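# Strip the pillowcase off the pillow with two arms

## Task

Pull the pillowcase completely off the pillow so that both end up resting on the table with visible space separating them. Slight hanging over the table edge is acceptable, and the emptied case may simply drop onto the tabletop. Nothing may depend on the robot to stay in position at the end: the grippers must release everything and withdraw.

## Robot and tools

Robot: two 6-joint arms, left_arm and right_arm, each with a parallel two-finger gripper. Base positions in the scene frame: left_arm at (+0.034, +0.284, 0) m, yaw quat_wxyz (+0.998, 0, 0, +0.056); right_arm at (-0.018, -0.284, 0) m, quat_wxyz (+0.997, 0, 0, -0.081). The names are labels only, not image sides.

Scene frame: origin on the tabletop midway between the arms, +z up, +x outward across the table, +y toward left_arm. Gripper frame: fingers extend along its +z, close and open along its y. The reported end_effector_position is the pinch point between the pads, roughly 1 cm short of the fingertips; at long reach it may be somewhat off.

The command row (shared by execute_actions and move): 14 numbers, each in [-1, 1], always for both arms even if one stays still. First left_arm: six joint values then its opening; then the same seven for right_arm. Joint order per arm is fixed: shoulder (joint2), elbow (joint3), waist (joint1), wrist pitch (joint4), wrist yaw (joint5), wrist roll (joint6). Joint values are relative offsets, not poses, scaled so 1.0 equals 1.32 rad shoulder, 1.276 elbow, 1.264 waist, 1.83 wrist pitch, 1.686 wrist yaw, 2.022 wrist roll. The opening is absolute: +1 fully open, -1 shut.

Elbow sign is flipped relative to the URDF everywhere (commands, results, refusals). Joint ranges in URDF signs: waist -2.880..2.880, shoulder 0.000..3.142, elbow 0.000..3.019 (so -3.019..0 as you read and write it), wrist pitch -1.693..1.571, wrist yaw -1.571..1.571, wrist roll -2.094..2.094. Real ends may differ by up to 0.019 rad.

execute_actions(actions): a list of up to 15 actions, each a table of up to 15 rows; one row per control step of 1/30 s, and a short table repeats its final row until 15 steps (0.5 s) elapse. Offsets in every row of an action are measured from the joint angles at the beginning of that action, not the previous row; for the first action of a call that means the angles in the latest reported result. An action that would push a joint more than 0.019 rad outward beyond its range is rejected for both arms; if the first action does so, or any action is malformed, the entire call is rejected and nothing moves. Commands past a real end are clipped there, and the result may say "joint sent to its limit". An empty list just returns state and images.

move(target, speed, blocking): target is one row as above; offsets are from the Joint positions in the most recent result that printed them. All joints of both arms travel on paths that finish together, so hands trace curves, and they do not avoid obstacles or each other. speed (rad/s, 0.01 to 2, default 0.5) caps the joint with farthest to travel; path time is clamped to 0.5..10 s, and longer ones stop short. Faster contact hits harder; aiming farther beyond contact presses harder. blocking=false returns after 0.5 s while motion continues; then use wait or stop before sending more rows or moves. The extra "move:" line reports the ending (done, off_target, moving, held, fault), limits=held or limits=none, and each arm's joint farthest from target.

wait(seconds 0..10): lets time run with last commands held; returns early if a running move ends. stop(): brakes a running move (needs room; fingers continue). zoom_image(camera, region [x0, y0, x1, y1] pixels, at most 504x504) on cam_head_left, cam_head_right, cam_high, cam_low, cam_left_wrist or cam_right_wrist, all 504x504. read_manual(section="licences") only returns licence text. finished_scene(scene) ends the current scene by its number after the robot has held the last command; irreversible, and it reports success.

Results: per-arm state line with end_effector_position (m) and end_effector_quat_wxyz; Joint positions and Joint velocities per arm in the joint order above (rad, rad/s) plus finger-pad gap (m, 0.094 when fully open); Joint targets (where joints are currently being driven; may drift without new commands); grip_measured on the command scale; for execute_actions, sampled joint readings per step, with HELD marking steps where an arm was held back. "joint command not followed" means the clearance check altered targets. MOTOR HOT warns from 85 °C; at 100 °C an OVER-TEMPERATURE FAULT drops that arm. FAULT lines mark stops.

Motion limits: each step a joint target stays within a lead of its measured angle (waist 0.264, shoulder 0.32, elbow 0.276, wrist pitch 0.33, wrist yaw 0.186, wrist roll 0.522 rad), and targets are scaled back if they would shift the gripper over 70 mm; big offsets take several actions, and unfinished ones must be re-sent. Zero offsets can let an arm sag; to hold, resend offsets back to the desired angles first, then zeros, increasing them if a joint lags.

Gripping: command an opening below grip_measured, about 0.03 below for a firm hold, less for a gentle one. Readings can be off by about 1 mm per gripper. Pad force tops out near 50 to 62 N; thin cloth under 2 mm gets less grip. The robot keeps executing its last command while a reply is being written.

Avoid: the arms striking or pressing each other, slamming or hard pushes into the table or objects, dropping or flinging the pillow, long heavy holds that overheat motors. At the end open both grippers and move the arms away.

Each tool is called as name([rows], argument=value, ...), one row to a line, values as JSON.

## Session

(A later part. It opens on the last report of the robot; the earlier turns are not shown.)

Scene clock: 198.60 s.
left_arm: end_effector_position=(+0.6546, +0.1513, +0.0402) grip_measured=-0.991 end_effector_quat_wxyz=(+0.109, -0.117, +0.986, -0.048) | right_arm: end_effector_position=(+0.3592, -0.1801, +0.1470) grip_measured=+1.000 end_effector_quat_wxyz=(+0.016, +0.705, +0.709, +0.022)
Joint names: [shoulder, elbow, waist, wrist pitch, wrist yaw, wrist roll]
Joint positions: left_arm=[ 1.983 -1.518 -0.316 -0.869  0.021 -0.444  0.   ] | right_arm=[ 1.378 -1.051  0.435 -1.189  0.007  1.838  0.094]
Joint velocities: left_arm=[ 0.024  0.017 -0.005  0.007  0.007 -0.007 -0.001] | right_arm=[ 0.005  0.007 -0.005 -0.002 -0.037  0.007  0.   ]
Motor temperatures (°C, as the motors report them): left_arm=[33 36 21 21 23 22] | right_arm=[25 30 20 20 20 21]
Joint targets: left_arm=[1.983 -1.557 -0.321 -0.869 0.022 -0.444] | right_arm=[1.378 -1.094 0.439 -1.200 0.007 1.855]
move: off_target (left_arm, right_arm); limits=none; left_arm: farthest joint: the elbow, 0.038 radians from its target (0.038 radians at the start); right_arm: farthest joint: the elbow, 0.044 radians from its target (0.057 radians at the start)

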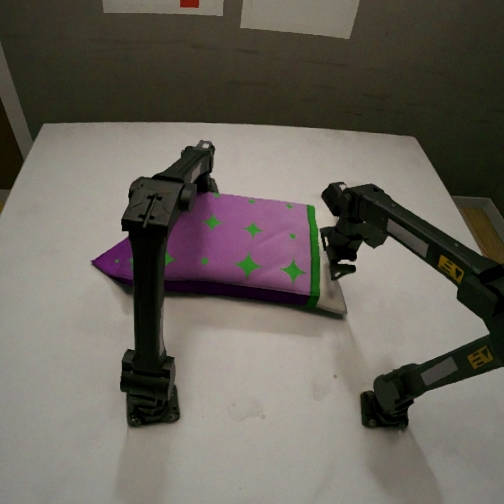

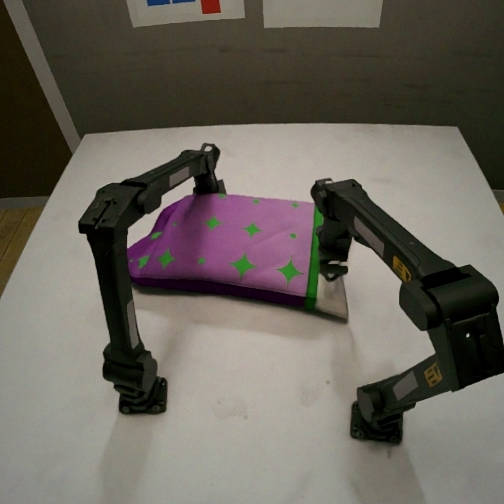

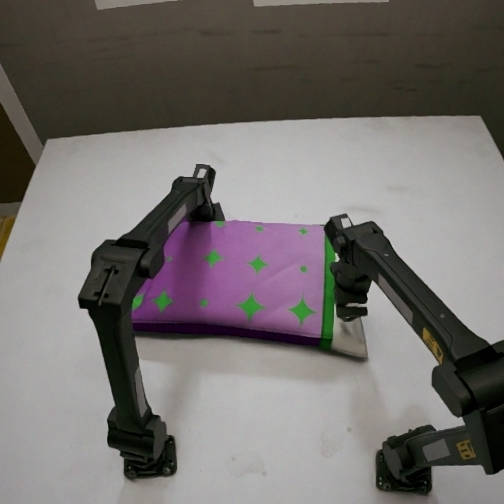

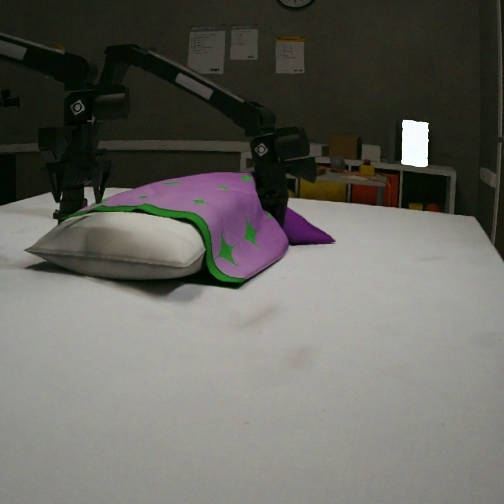

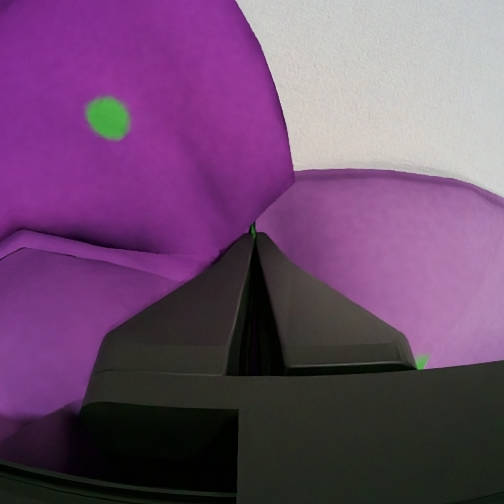

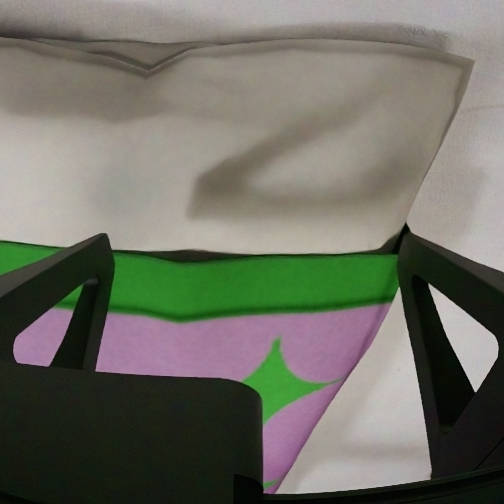

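move(target=[0,-0.03,0,0,0,0,-1,0.1,-0.03,-0.08,0.07,0,0,1], speed=0.3)

Scene clock: 206.43 s.
left_arm: end_effector_position=(+0.6548, +0.1525, +0.0402) grip_measured=-0.991 end_effector_quat_wxyz=(+0.109, -0.118, +0.986, -0.048) | right_arm: end_effector_position=(+0.3952, -0.2097, +0.1048) grip_measured=+1.000 end_effector_quat_wxyz=(+0.018, +0.737, +0.676, +0.022)
Joint names: [shoulder, elbow, waist, wrist pitch, wrist yaw, wrist roll]
Joint positions: left_arm=[ 1.983 -1.518 -0.315 -0.869  0.021 -0.444  0.   ] | right_arm=[ 1.493 -1.052  0.344 -1.073  0.007  1.839  0.094]
Joint velocities: left_arm=[ 0.005 -0.012 -0.015  0.022  0.095  0.022  0.001] | right_arm=[ 0.005 -0.002 -0.005 -0.017  0.037  0.022  0.   ]
Motor temperatures (°C, as the motors report them): left_arm=[33 37 21 21 23 22] | right_arm=[25 31 20 20 20 21]
Joint targets: left_arm=[1.983 -1.557 -0.317 -0.869 0.022 -0.444] | right_arm=[1.510 -1.089 0.334 -1.061 0.007 1.838]
move: off_target (left_arm, right_arm); limits=none; left_arm: farthest joint: the elbow, 0.038 radians from its target (0.038 radians at the start); right_arm: farthest joint: the elbow, 0.037 radians from its target (0.039 radians at the start)

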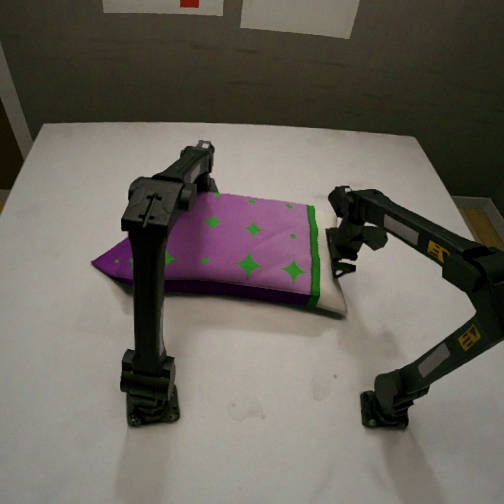

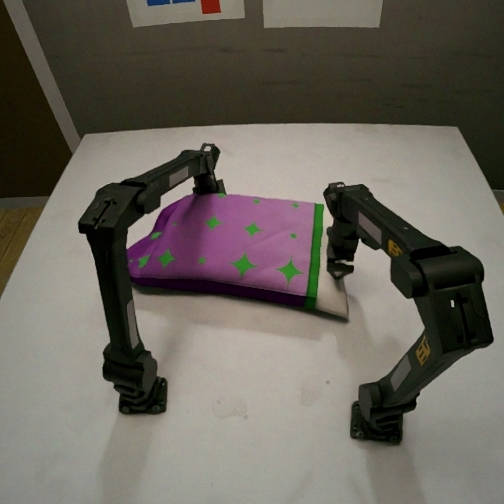

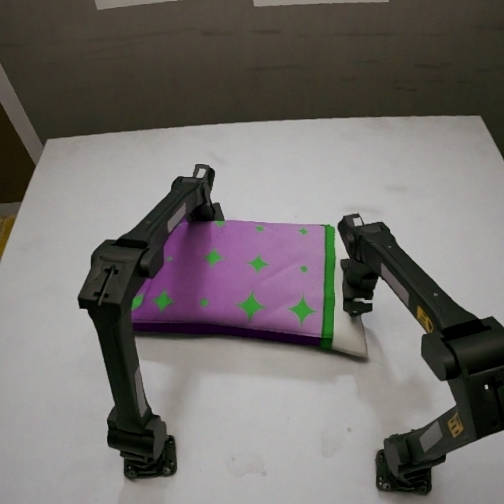

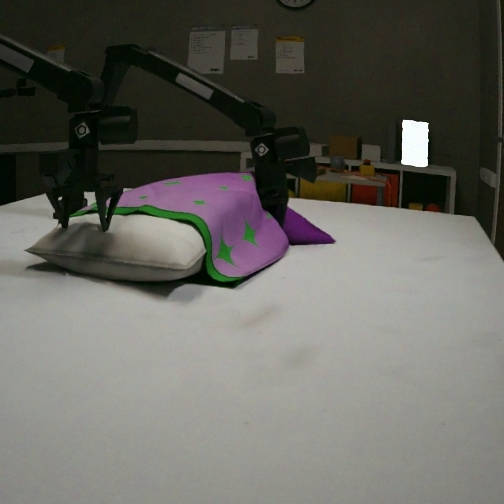

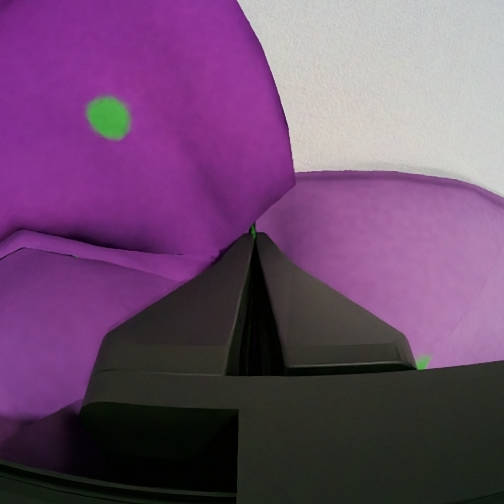

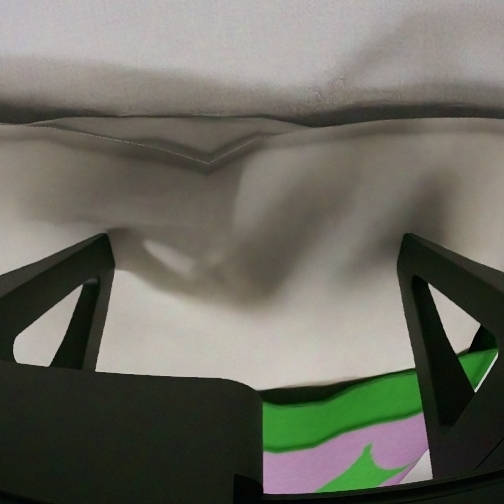

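Over white. Press down, close, then pull slowly.

move(target=[0,-0.03,0,0,0,0,-1,0.12,-0.01,0,0.06,0,0,1], speed=0.2)

move(target=[0,-0.03,0,0,0,0,-1,0.01,-0.03,0,0,0,0,-1])

move(target=[0,-0.03,0.25,0,0,0,-1,0,-0.03,-0.2,0,0,0,-1], speed=0.12)

Scene clock: 223.57 s.
left_arm: end_effector_position=(+0.6550, +0.1536, +0.0402) grip_measured=-0.991 end_effector_quat_wxyz=(+0.109, -0.119, +0.986, -0.047) | right_arm: end_effector_position=(+0.4105, -0.2069, +0.0583) grip_measured=+1.000 end_effector_quat_wxyz=(+0.010, +0.737, +0.676, +0.010)
Joint names: [shoulder, elbow, waist, wrist pitch, wrist yaw, wrist roll]
Joint positions: left_arm=[ 1.983 -1.518 -0.313 -0.869  0.02  -0.444  0.   ] | right_arm=[ 1.61  -1.052  0.344 -0.986  0.007  1.839  0.094]
Joint velocities: left_arm=[-0.005  0.002  0.005 -0.002  0.022 -0.037 -0.   ] | right_arm=[-0.005  0.007 -0.005 -0.002 -0.037 -0.051  0.   ]
Motor temperatures (°C, as the motors report them): left_arm=[33 37 21 21 23 22] | right_arm=[25 31 20 20 20 21]
Joint targets: left_arm=[1.983 -1.557 -0.315 -0.869 0.021 -0.444] | right_arm=[1.651 -1.065 0.344 -0.963 0.007 1.839]
move: off_target (left_arm, right_arm); limits=none; left_arm: farthest joint: the elbow, 0.038 radians from its target (0.038 radians at the start); right_arm: farthest joint: the shoulder, 0.042 radians from its target (0.158 radians at the start)

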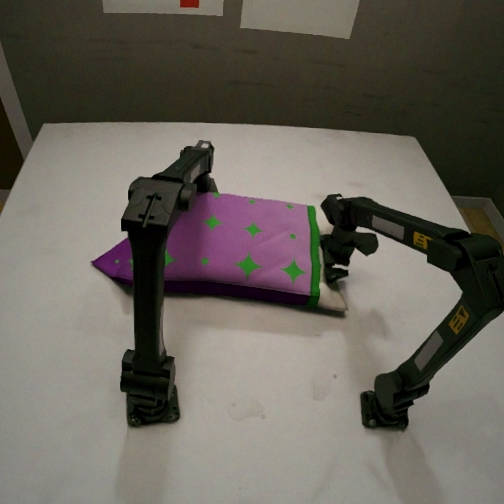

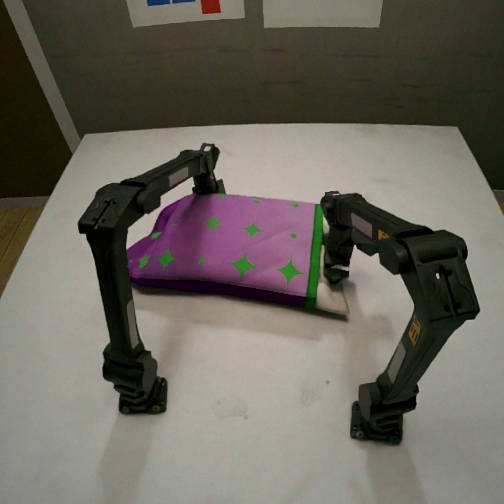

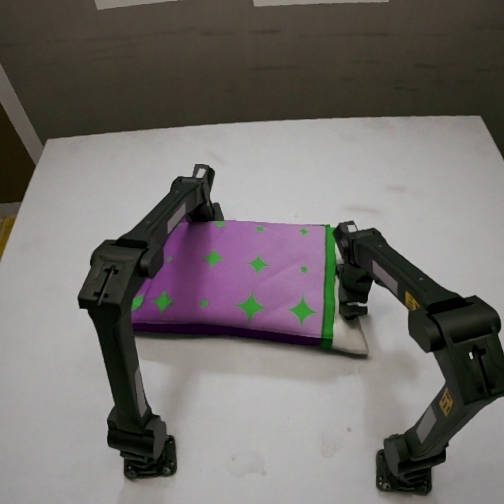

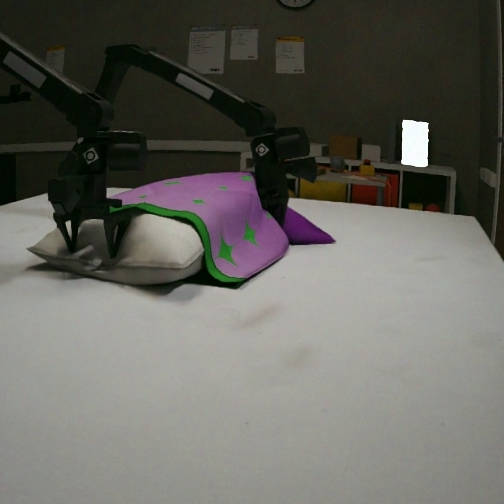

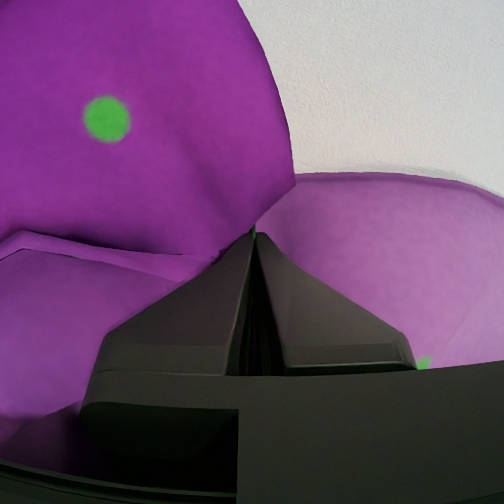

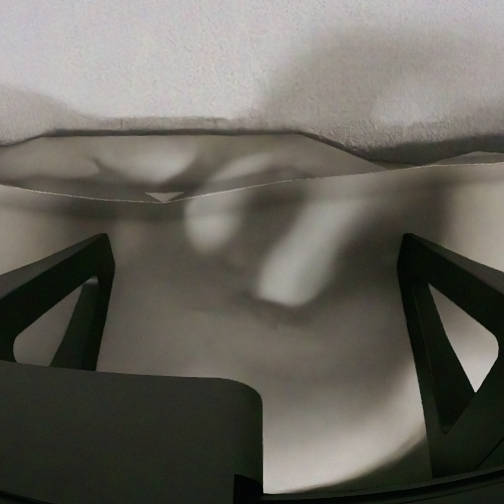

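Scene clock: 224.27 s.
left_arm: end_effector_position=(+0.6552, +0.1544, +0.0402) grip_measured=-0.991 end_effector_quat_wxyz=(+0.109, -0.120, +0.986, -0.047) | right_arm: end_effector_position=(+0.4105, -0.2069, +0.0583) grip_measured=-0.985 end_effector_quat_wxyz=(+0.010, +0.737, +0.676, +0.010)
Joint names: [shoulder, elbow, waist, wrist pitch, wrist yaw, wrist roll]
Joint positions: left_arm=[ 1.983 -1.518 -0.312 -0.869  0.02  -0.444  0.   ] | right_arm=[ 1.61  -1.052  0.344 -0.986  0.007  1.839  0.001]
Joint velocities: left_arm=[-0.005  0.017 -0.015  0.002 -0.051 -0.022  0.001] | right_arm=[-0.015 -0.002 -0.015  0.012 -0.051 -0.051  0.001]
Motor temperatures (°C, as the motors report them): left_arm=[33 37 21 21 23 22] | right_arm=[25 31 20 20 20 21]
Joint targets: left_arm=[1.983 -1.557 -0.313 -0.869 0.020 -0.444] | right_arm=[1.623 -1.090 0.344 -0.986 0.007 1.839]
move: off_target (left_arm, right_arm); limits=none; left_arm: farthest joint: the elbow, 0.038 radians from its target (0.038 radians at the start); right_arm: farthest joint: the elbow, 0.038 radians from its target (0.038 radians at the start)

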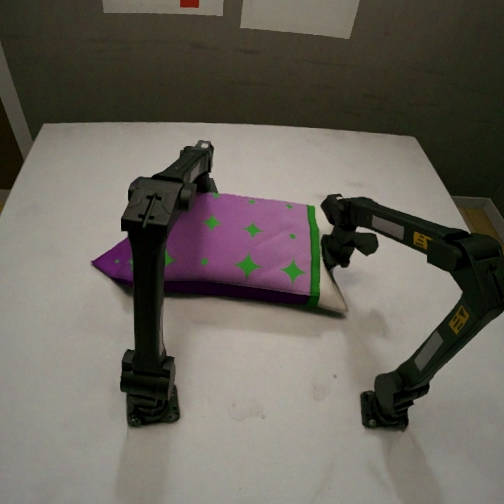

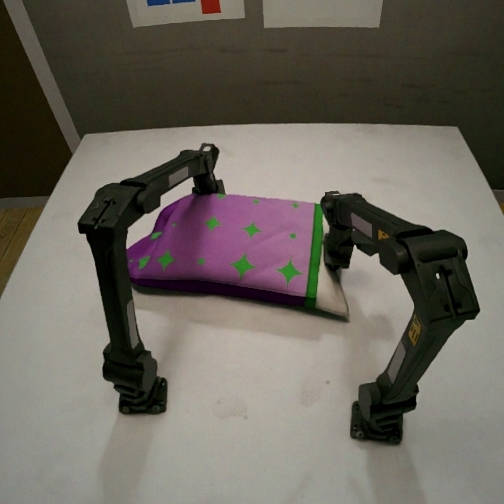

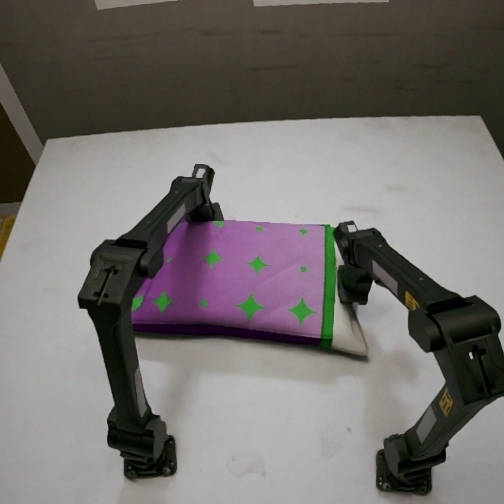

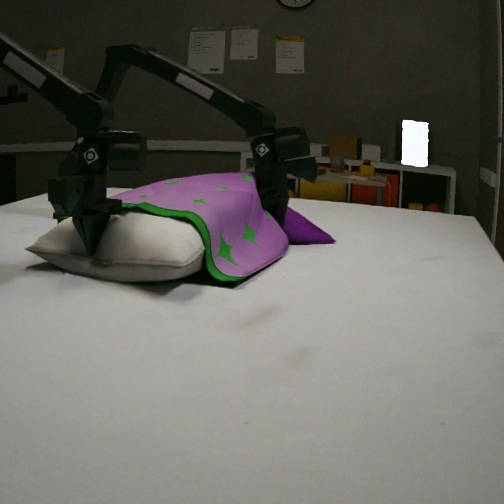

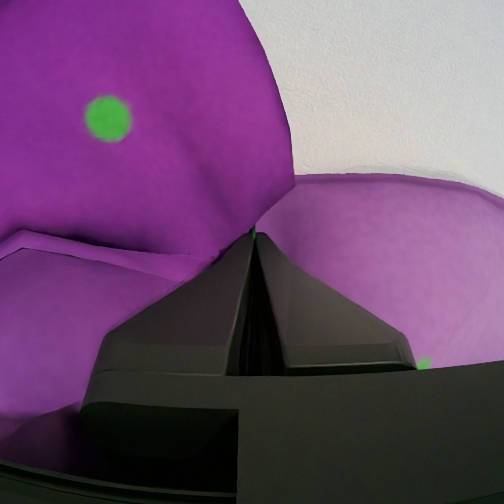

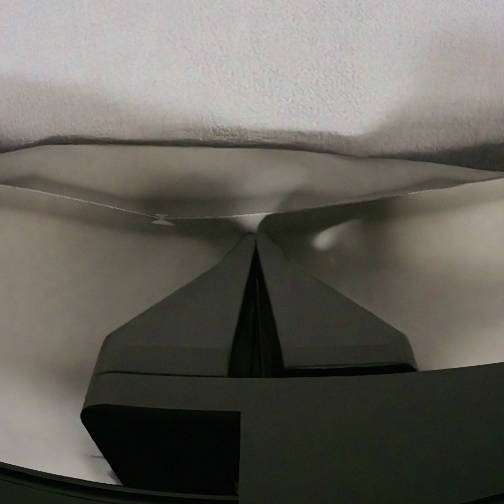

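Scene clock: 227.27 s.
left_arm: end_effector_position=(+0.6647, +0.3549, +0.0402) grip_measured=-0.991 end_effector_quat_wxyz=(+0.115, -0.274, +0.954, -0.029) | right_arm: end_effector_position=(+0.4166, -0.3108, +0.0583) grip_measured=-0.985 end_effector_quat_wxyz=(+0.011, +0.812, +0.583, +0.008)
Joint names: [shoulder, elbow, waist, wrist pitch, wrist yaw, wrist roll]
Joint positions: left_arm=[ 1.983 -1.518  0.005 -0.869  0.02  -0.444  0.   ] | right_arm=[ 1.61  -1.052  0.104 -0.986  0.007  1.839  0.001]
Joint velocities: left_arm=[-0.015  0.017 -0.005  0.007 -0.037  0.007  0.001] | right_arm=[-0.005 -0.002  0.024 -0.012 -0.037  0.022  0.001]
Motor temperatures (°C, as the motors report them): left_arm=[33 37 21 21 23 22] | right_arm=[25 31 20 20 20 21]
Joint targets: left_arm=[1.983 -1.557 0.004 -0.869 0.020 -0.444] | right_arm=[1.610 -1.090 0.092 -0.986 0.007 1.839]
move: off_target (left_arm, right_arm); limits=none; left_arm: farthest joint: the elbow, 0.038 radians from its target (0.038 radians at the start); right_arm: farthest joint: the elbow, 0.038 radians from its target (0.038 radians at the start)

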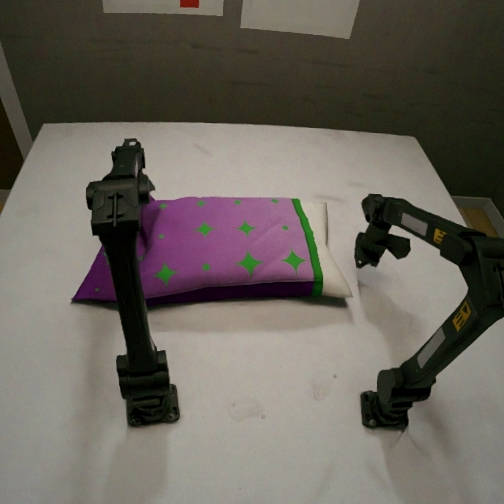

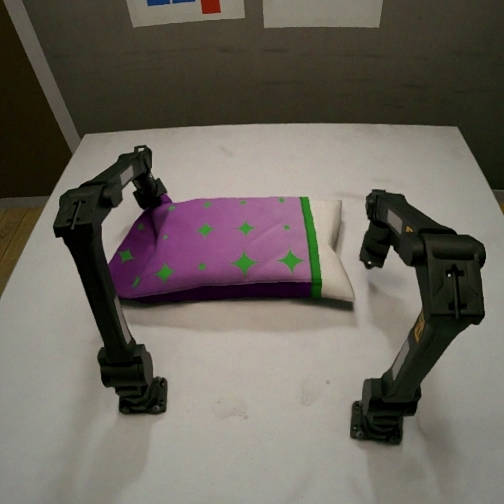

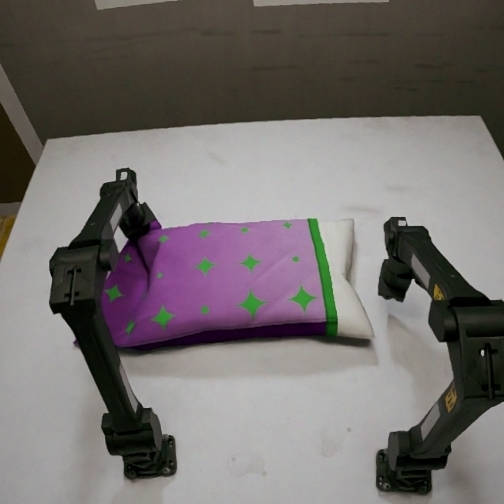

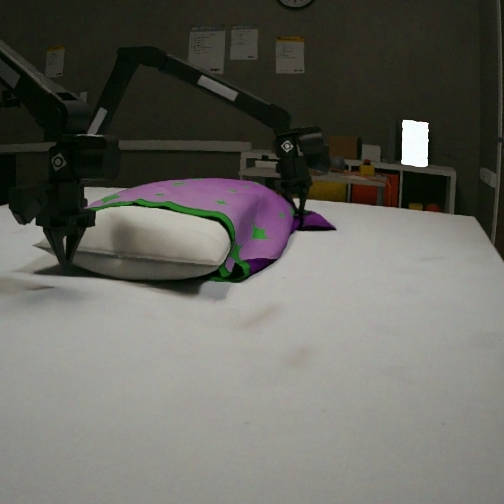

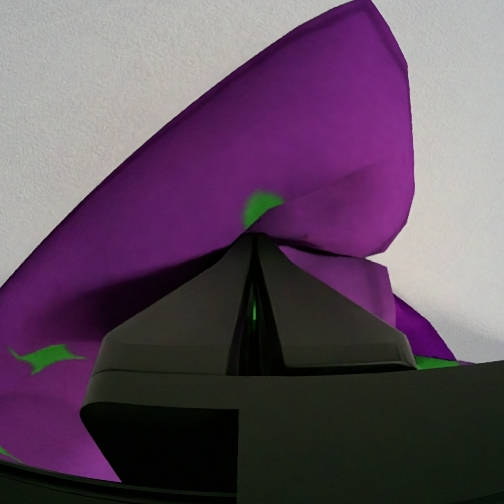

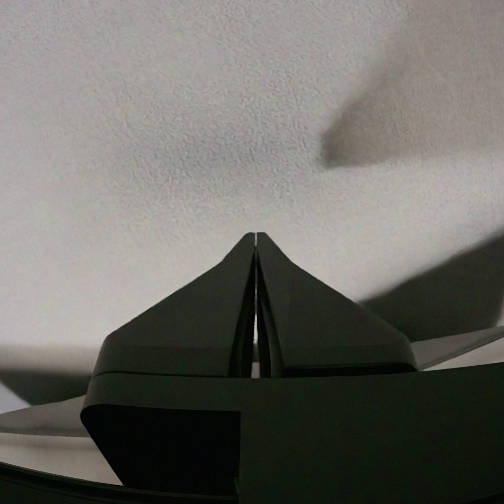

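move(target=[0,-0.03,0,0,0,0,-1,-0.206,0.06,0,-0.106,0,-0.05,1])

move(target=[0,-0.03,0,0,0,0,-1,0,-0.03,0.18,0,0,0,1])

Scene clock: 244.23 s.
left_arm: end_effector_position=(+0.6647, +0.3549, +0.0402) grip_measured=-0.991 end_effector_quat_wxyz=(+0.115, -0.274, +0.954, -0.029) | right_arm: end_effector_position=(+0.3509, -0.3070, +0.1393) grip_measured=+1.000 end_effector_quat_wxyz=(+0.021, +0.787, +0.617, +0.018)
Joint names: [shoulder, elbow, waist, wrist pitch, wrist yaw, wrist roll]
Joint positions: left_arm=[ 1.983 -1.518  0.005 -0.869  0.02  -0.444  0.   ] | right_arm=[ 1.327 -0.981  0.104 -1.17   0.007  1.754  0.094]
Joint velocities: left_arm=[-0.005  0.007 -0.005  0.007  0.022 -0.022 -0.001] | right_arm=[-0.015 -0.002  0.005  0.012  0.007  0.051  0.   ]
Motor temperatures (°C, as the motors report them): left_arm=[33 37 21 21 23 22] | right_arm=[25 31 20 20 20 21]
Joint targets: left_arm=[1.983 -1.557 0.005 -0.869 0.020 -0.444] | right_arm=[1.338 -0.975 0.104 -1.180 0.007 1.738]
move: off_target (left_arm); limits=none; left_arm: farthest joint: the elbow, 0.038 radians from its target (0.038 radians at the start); right_arm: farthest joint: the wrist roll, 0.016 radians from its target (0.101 radians at the start)

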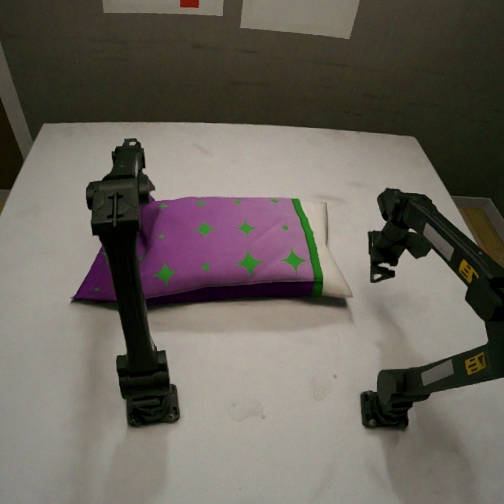

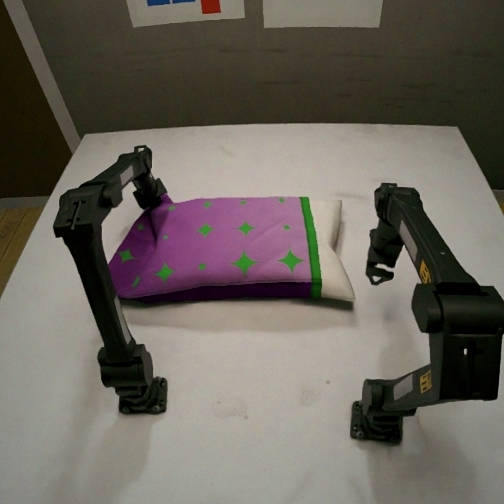

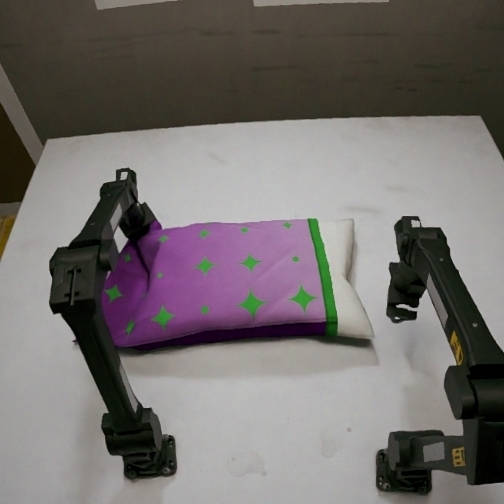

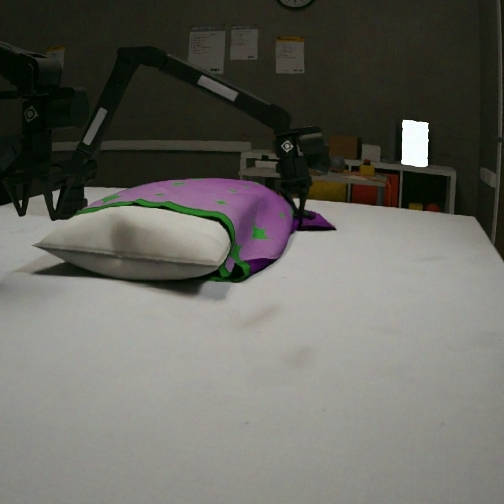

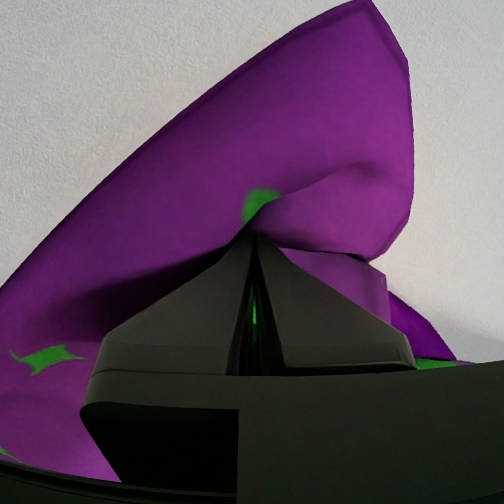

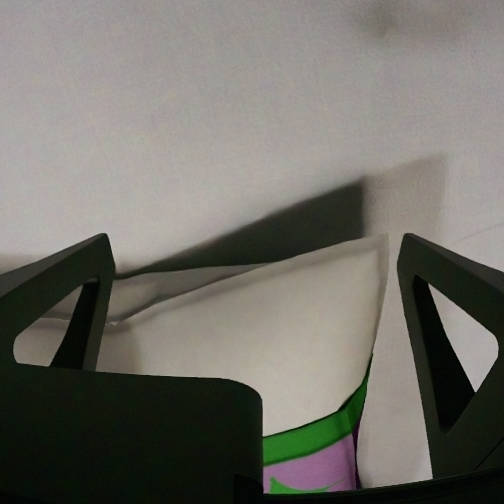

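Scene clock: 245.07 s.
left_arm: end_effector_position=(+0.6647, +0.3549, +0.0402) grip_measured=-0.991 end_effector_quat_wxyz=(+0.115, -0.274, +0.954, -0.029) | right_arm: end_effector_position=(+0.3467, -0.2244, +0.1393) grip_measured=+1.000 end_effector_quat_wxyz=(+0.018, +0.713, +0.701, +0.020)
Joint names: [shoulder, elbow, waist, wrist pitch, wrist yaw, wrist roll]
Joint positions: left_arm=[ 1.983 -1.518  0.005 -0.869  0.02  -0.444  0.   ] | right_arm=[ 1.327 -0.981  0.329 -1.17   0.007  1.754  0.094]
Joint velocities: left_arm=[ 0.015 -0.007 -0.005 -0.002 -0.066 -0.066 -0.001] | right_arm=[ 0.005  0.007 -0.015 -0.012 -0.007 -0.066  0.   ]
Motor temperatures (°C, as the motors report them): left_arm=[33 37 21 21 23 22] | right_arm=[25 31 20 20 20 21]
Joint targets: left_arm=[1.983 -1.557 0.005 -0.869 0.020 -0.444] | right_arm=[1.327 -1.020 0.331 -1.170 0.007 1.754]
move: off_target (left_arm, right_arm); limits=none; left_arm: farthest joint: the elbow, 0.038 radians from its target (0.038 radians at the start); right_arm: farthest joint: the elbow, 0.038 radians from its target (0.038 radians at the start)

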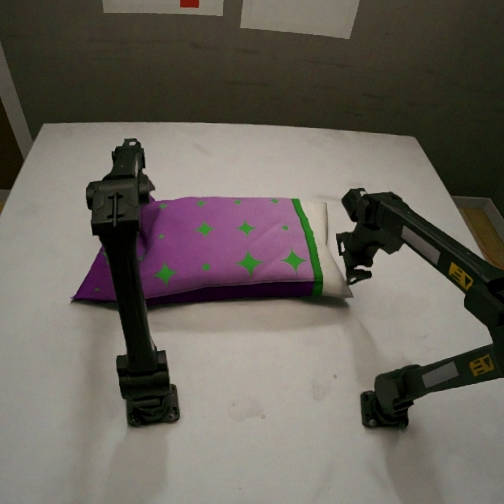

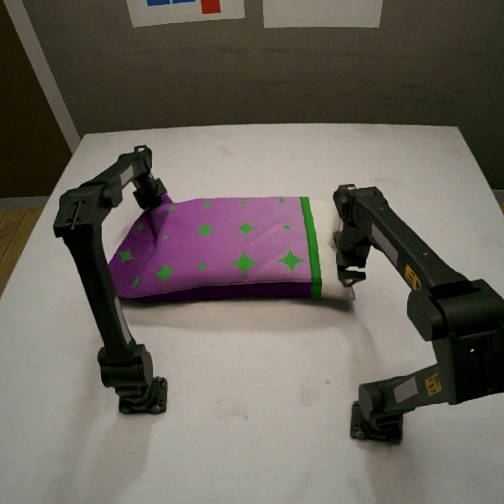

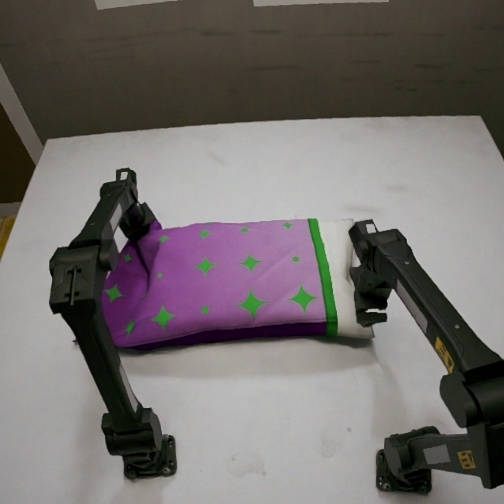

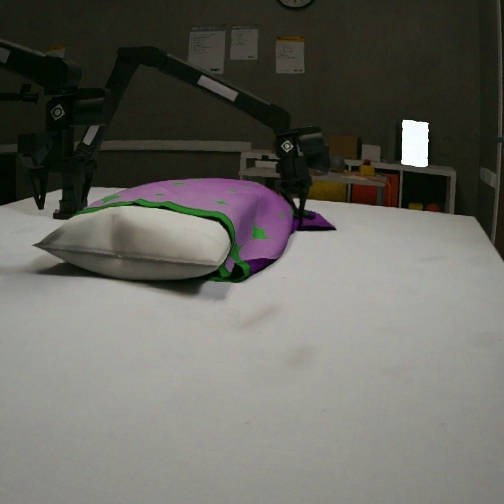

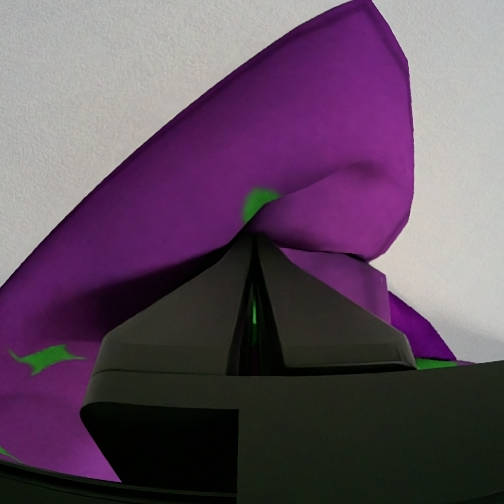

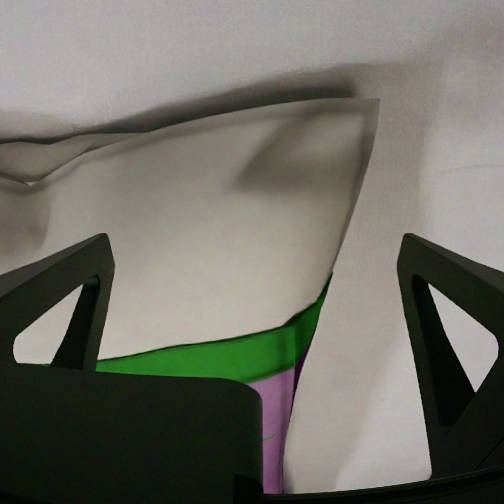

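move(target=[0,-0.03,0,0,0,0,-1,0.135,0.1,-0.03,0.155,0,0,1], speed=0.25)

move(target=[0,-0.03,0,0,0,0,-1,0.01,-0.02,0,0,0,0,-1])

Scene clock: 254.57 s.
left_arm: end_effector_position=(+0.6647, +0.3549, +0.0402) grip_measured=-0.991 end_effector_quat_wxyz=(+0.115, -0.274, +0.954, -0.029) | right_arm: end_effector_position=(+0.3578, -0.2298, +0.0502) grip_measured=+1.000 end_effector_quat_wxyz=(+0.019, +0.719, +0.694, +0.022)
Joint names: [shoulder, elbow, waist, wrist pitch, wrist yaw, wrist roll]
Joint positions: left_arm=[ 1.983 -1.518  0.005 -0.869  0.02  -0.444  0.   ] | right_arm=[ 1.472 -0.863  0.309 -0.905  0.006  1.754  0.094]
Joint velocities: left_arm=[ 0.005 -0.007 -0.005  0.007 -0.066 -0.037  0.001] | right_arm=[-0.005  0.012 -0.005 -0.017  0.051 -0.007  0.   ]
Motor temperatures (°C, as the motors report them): left_arm=[33 37 21 21 23 22] | right_arm=[25 31 20 20 20 21]
Joint targets: left_arm=[1.983 -1.557 0.005 -0.869 0.020 -0.444] | right_arm=[1.506 -0.853 0.291 -0.887 0.007 1.754]
move: off_target (left_arm, right_arm); limits=none; left_arm: farthest joint: the elbow, 0.038 radians from its target (0.038 radians at the start); right_arm: farthest joint: the shoulder, 0.034 radians from its target (0.178 radians at the start)

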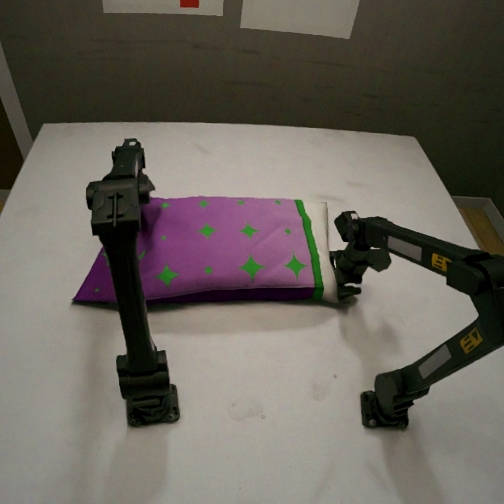

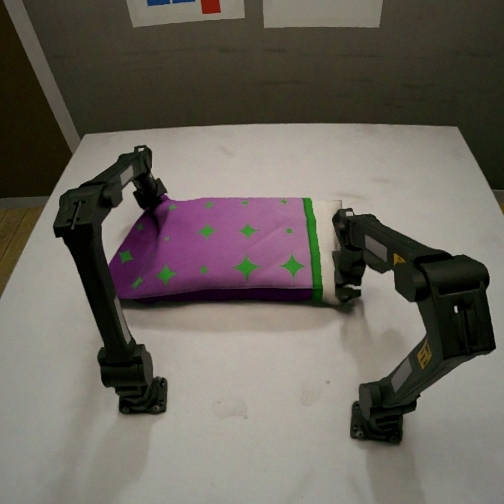

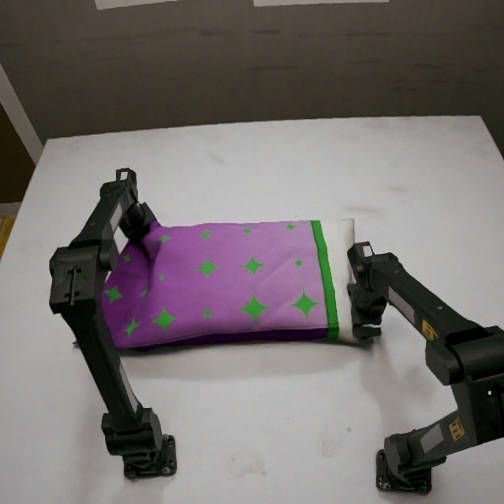

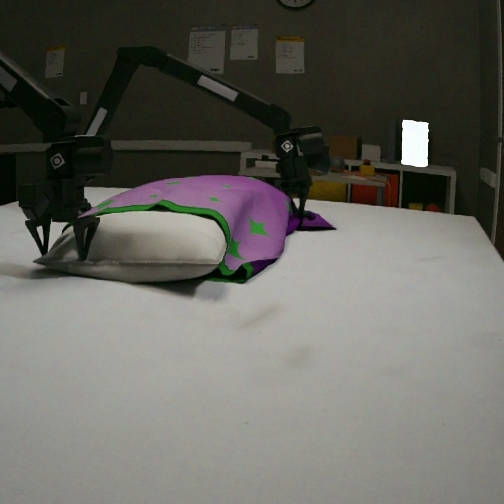

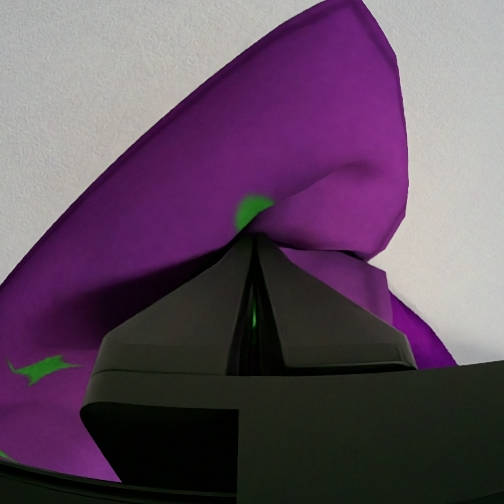

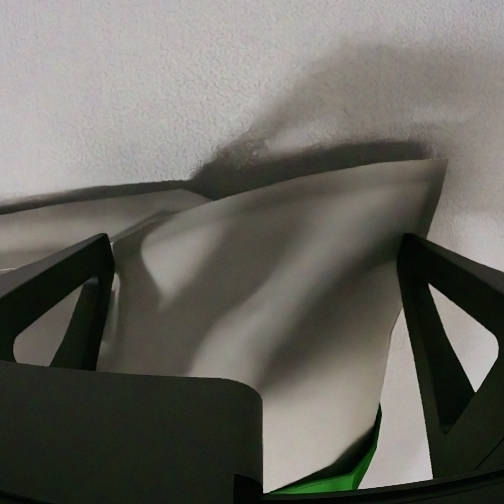

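Scene clock: 255.27 s.
left_arm: end_effector_position=(+0.6647, +0.3549, +0.0402) grip_measured=-0.991 end_effector_quat_wxyz=(+0.115, -0.274, +0.954, -0.029) | right_arm: end_effector_position=(+0.3578, -0.2296, +0.0502) grip_measured=-0.929 end_effector_quat_wxyz=(+0.018, +0.719, +0.694, +0.022)
Joint names: [shoulder, elbow, waist, wrist pitch, wrist yaw, wrist roll]
Joint positions: left_arm=[ 1.983 -1.518  0.005 -0.869  0.02  -0.444  0.   ] | right_arm=[ 1.472 -0.863  0.309 -0.905  0.004  1.754  0.003]
Joint velocities: left_arm=[ 0.005  0.012 -0.024  0.002 -0.066 -0.022 -0.   ] | right_arm=[ 0.015 -0.002  0.015 -0.017  0.095  0.066  0.002]
Motor temperatures (°C, as the motors report them): left_arm=[33 37 21 21 23 22] | right_arm=[25 31 20 20 20 21]
Joint targets: left_arm=[1.983 -1.557 0.005 -0.869 0.020 -0.444] | right_arm=[1.485 -0.888 0.309 -0.905 0.006 1.754]
move: off_target (left_arm, right_arm); limits=none; left_arm: farthest joint: the elbow, 0.038 radians from its target (0.038 radians at the start); right_arm: farthest joint: the elbow, 0.026 radians from its target (0.026 radians at the start)

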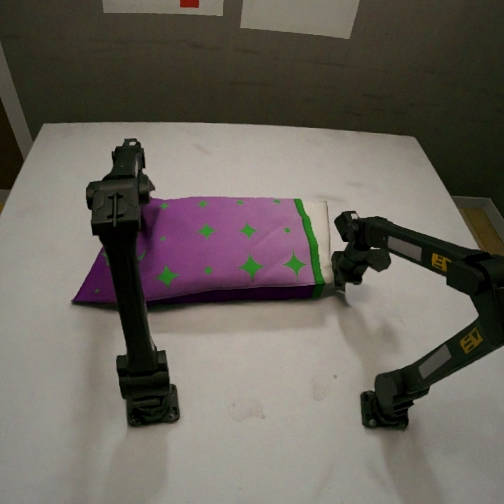

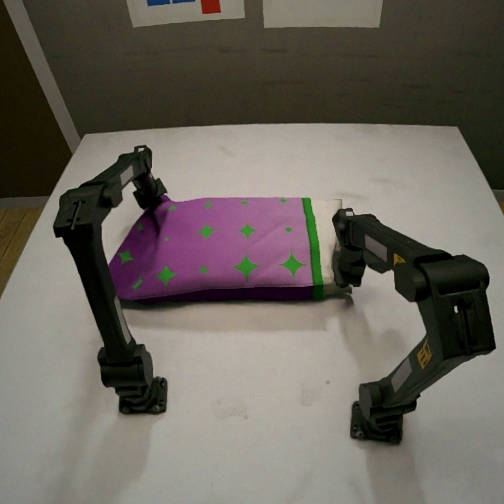

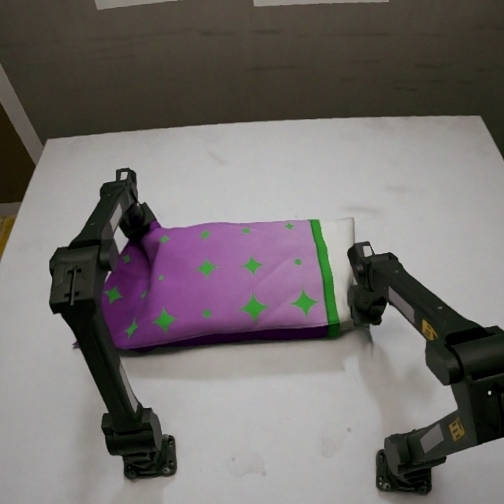

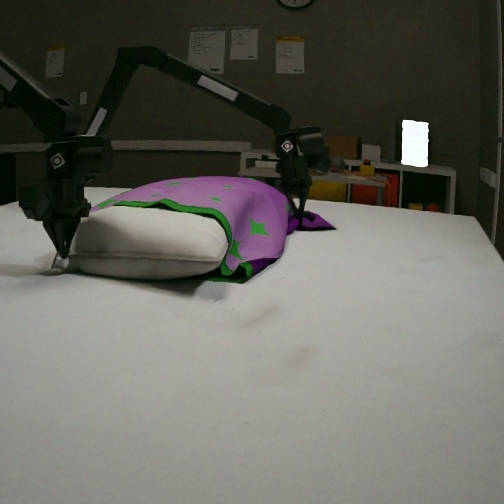

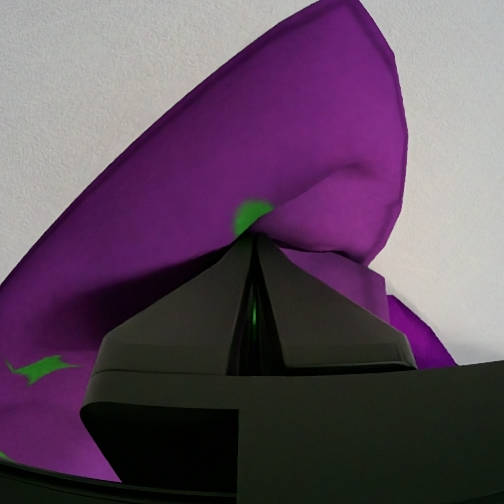

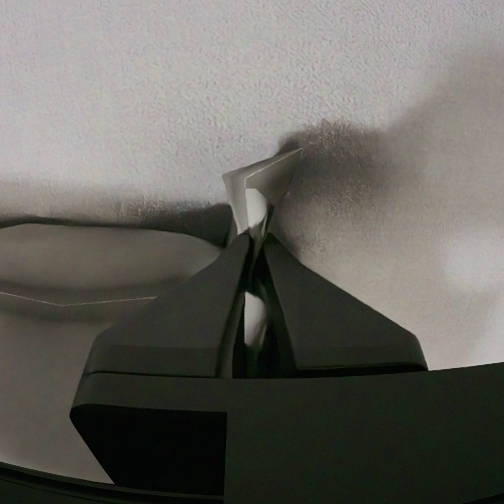

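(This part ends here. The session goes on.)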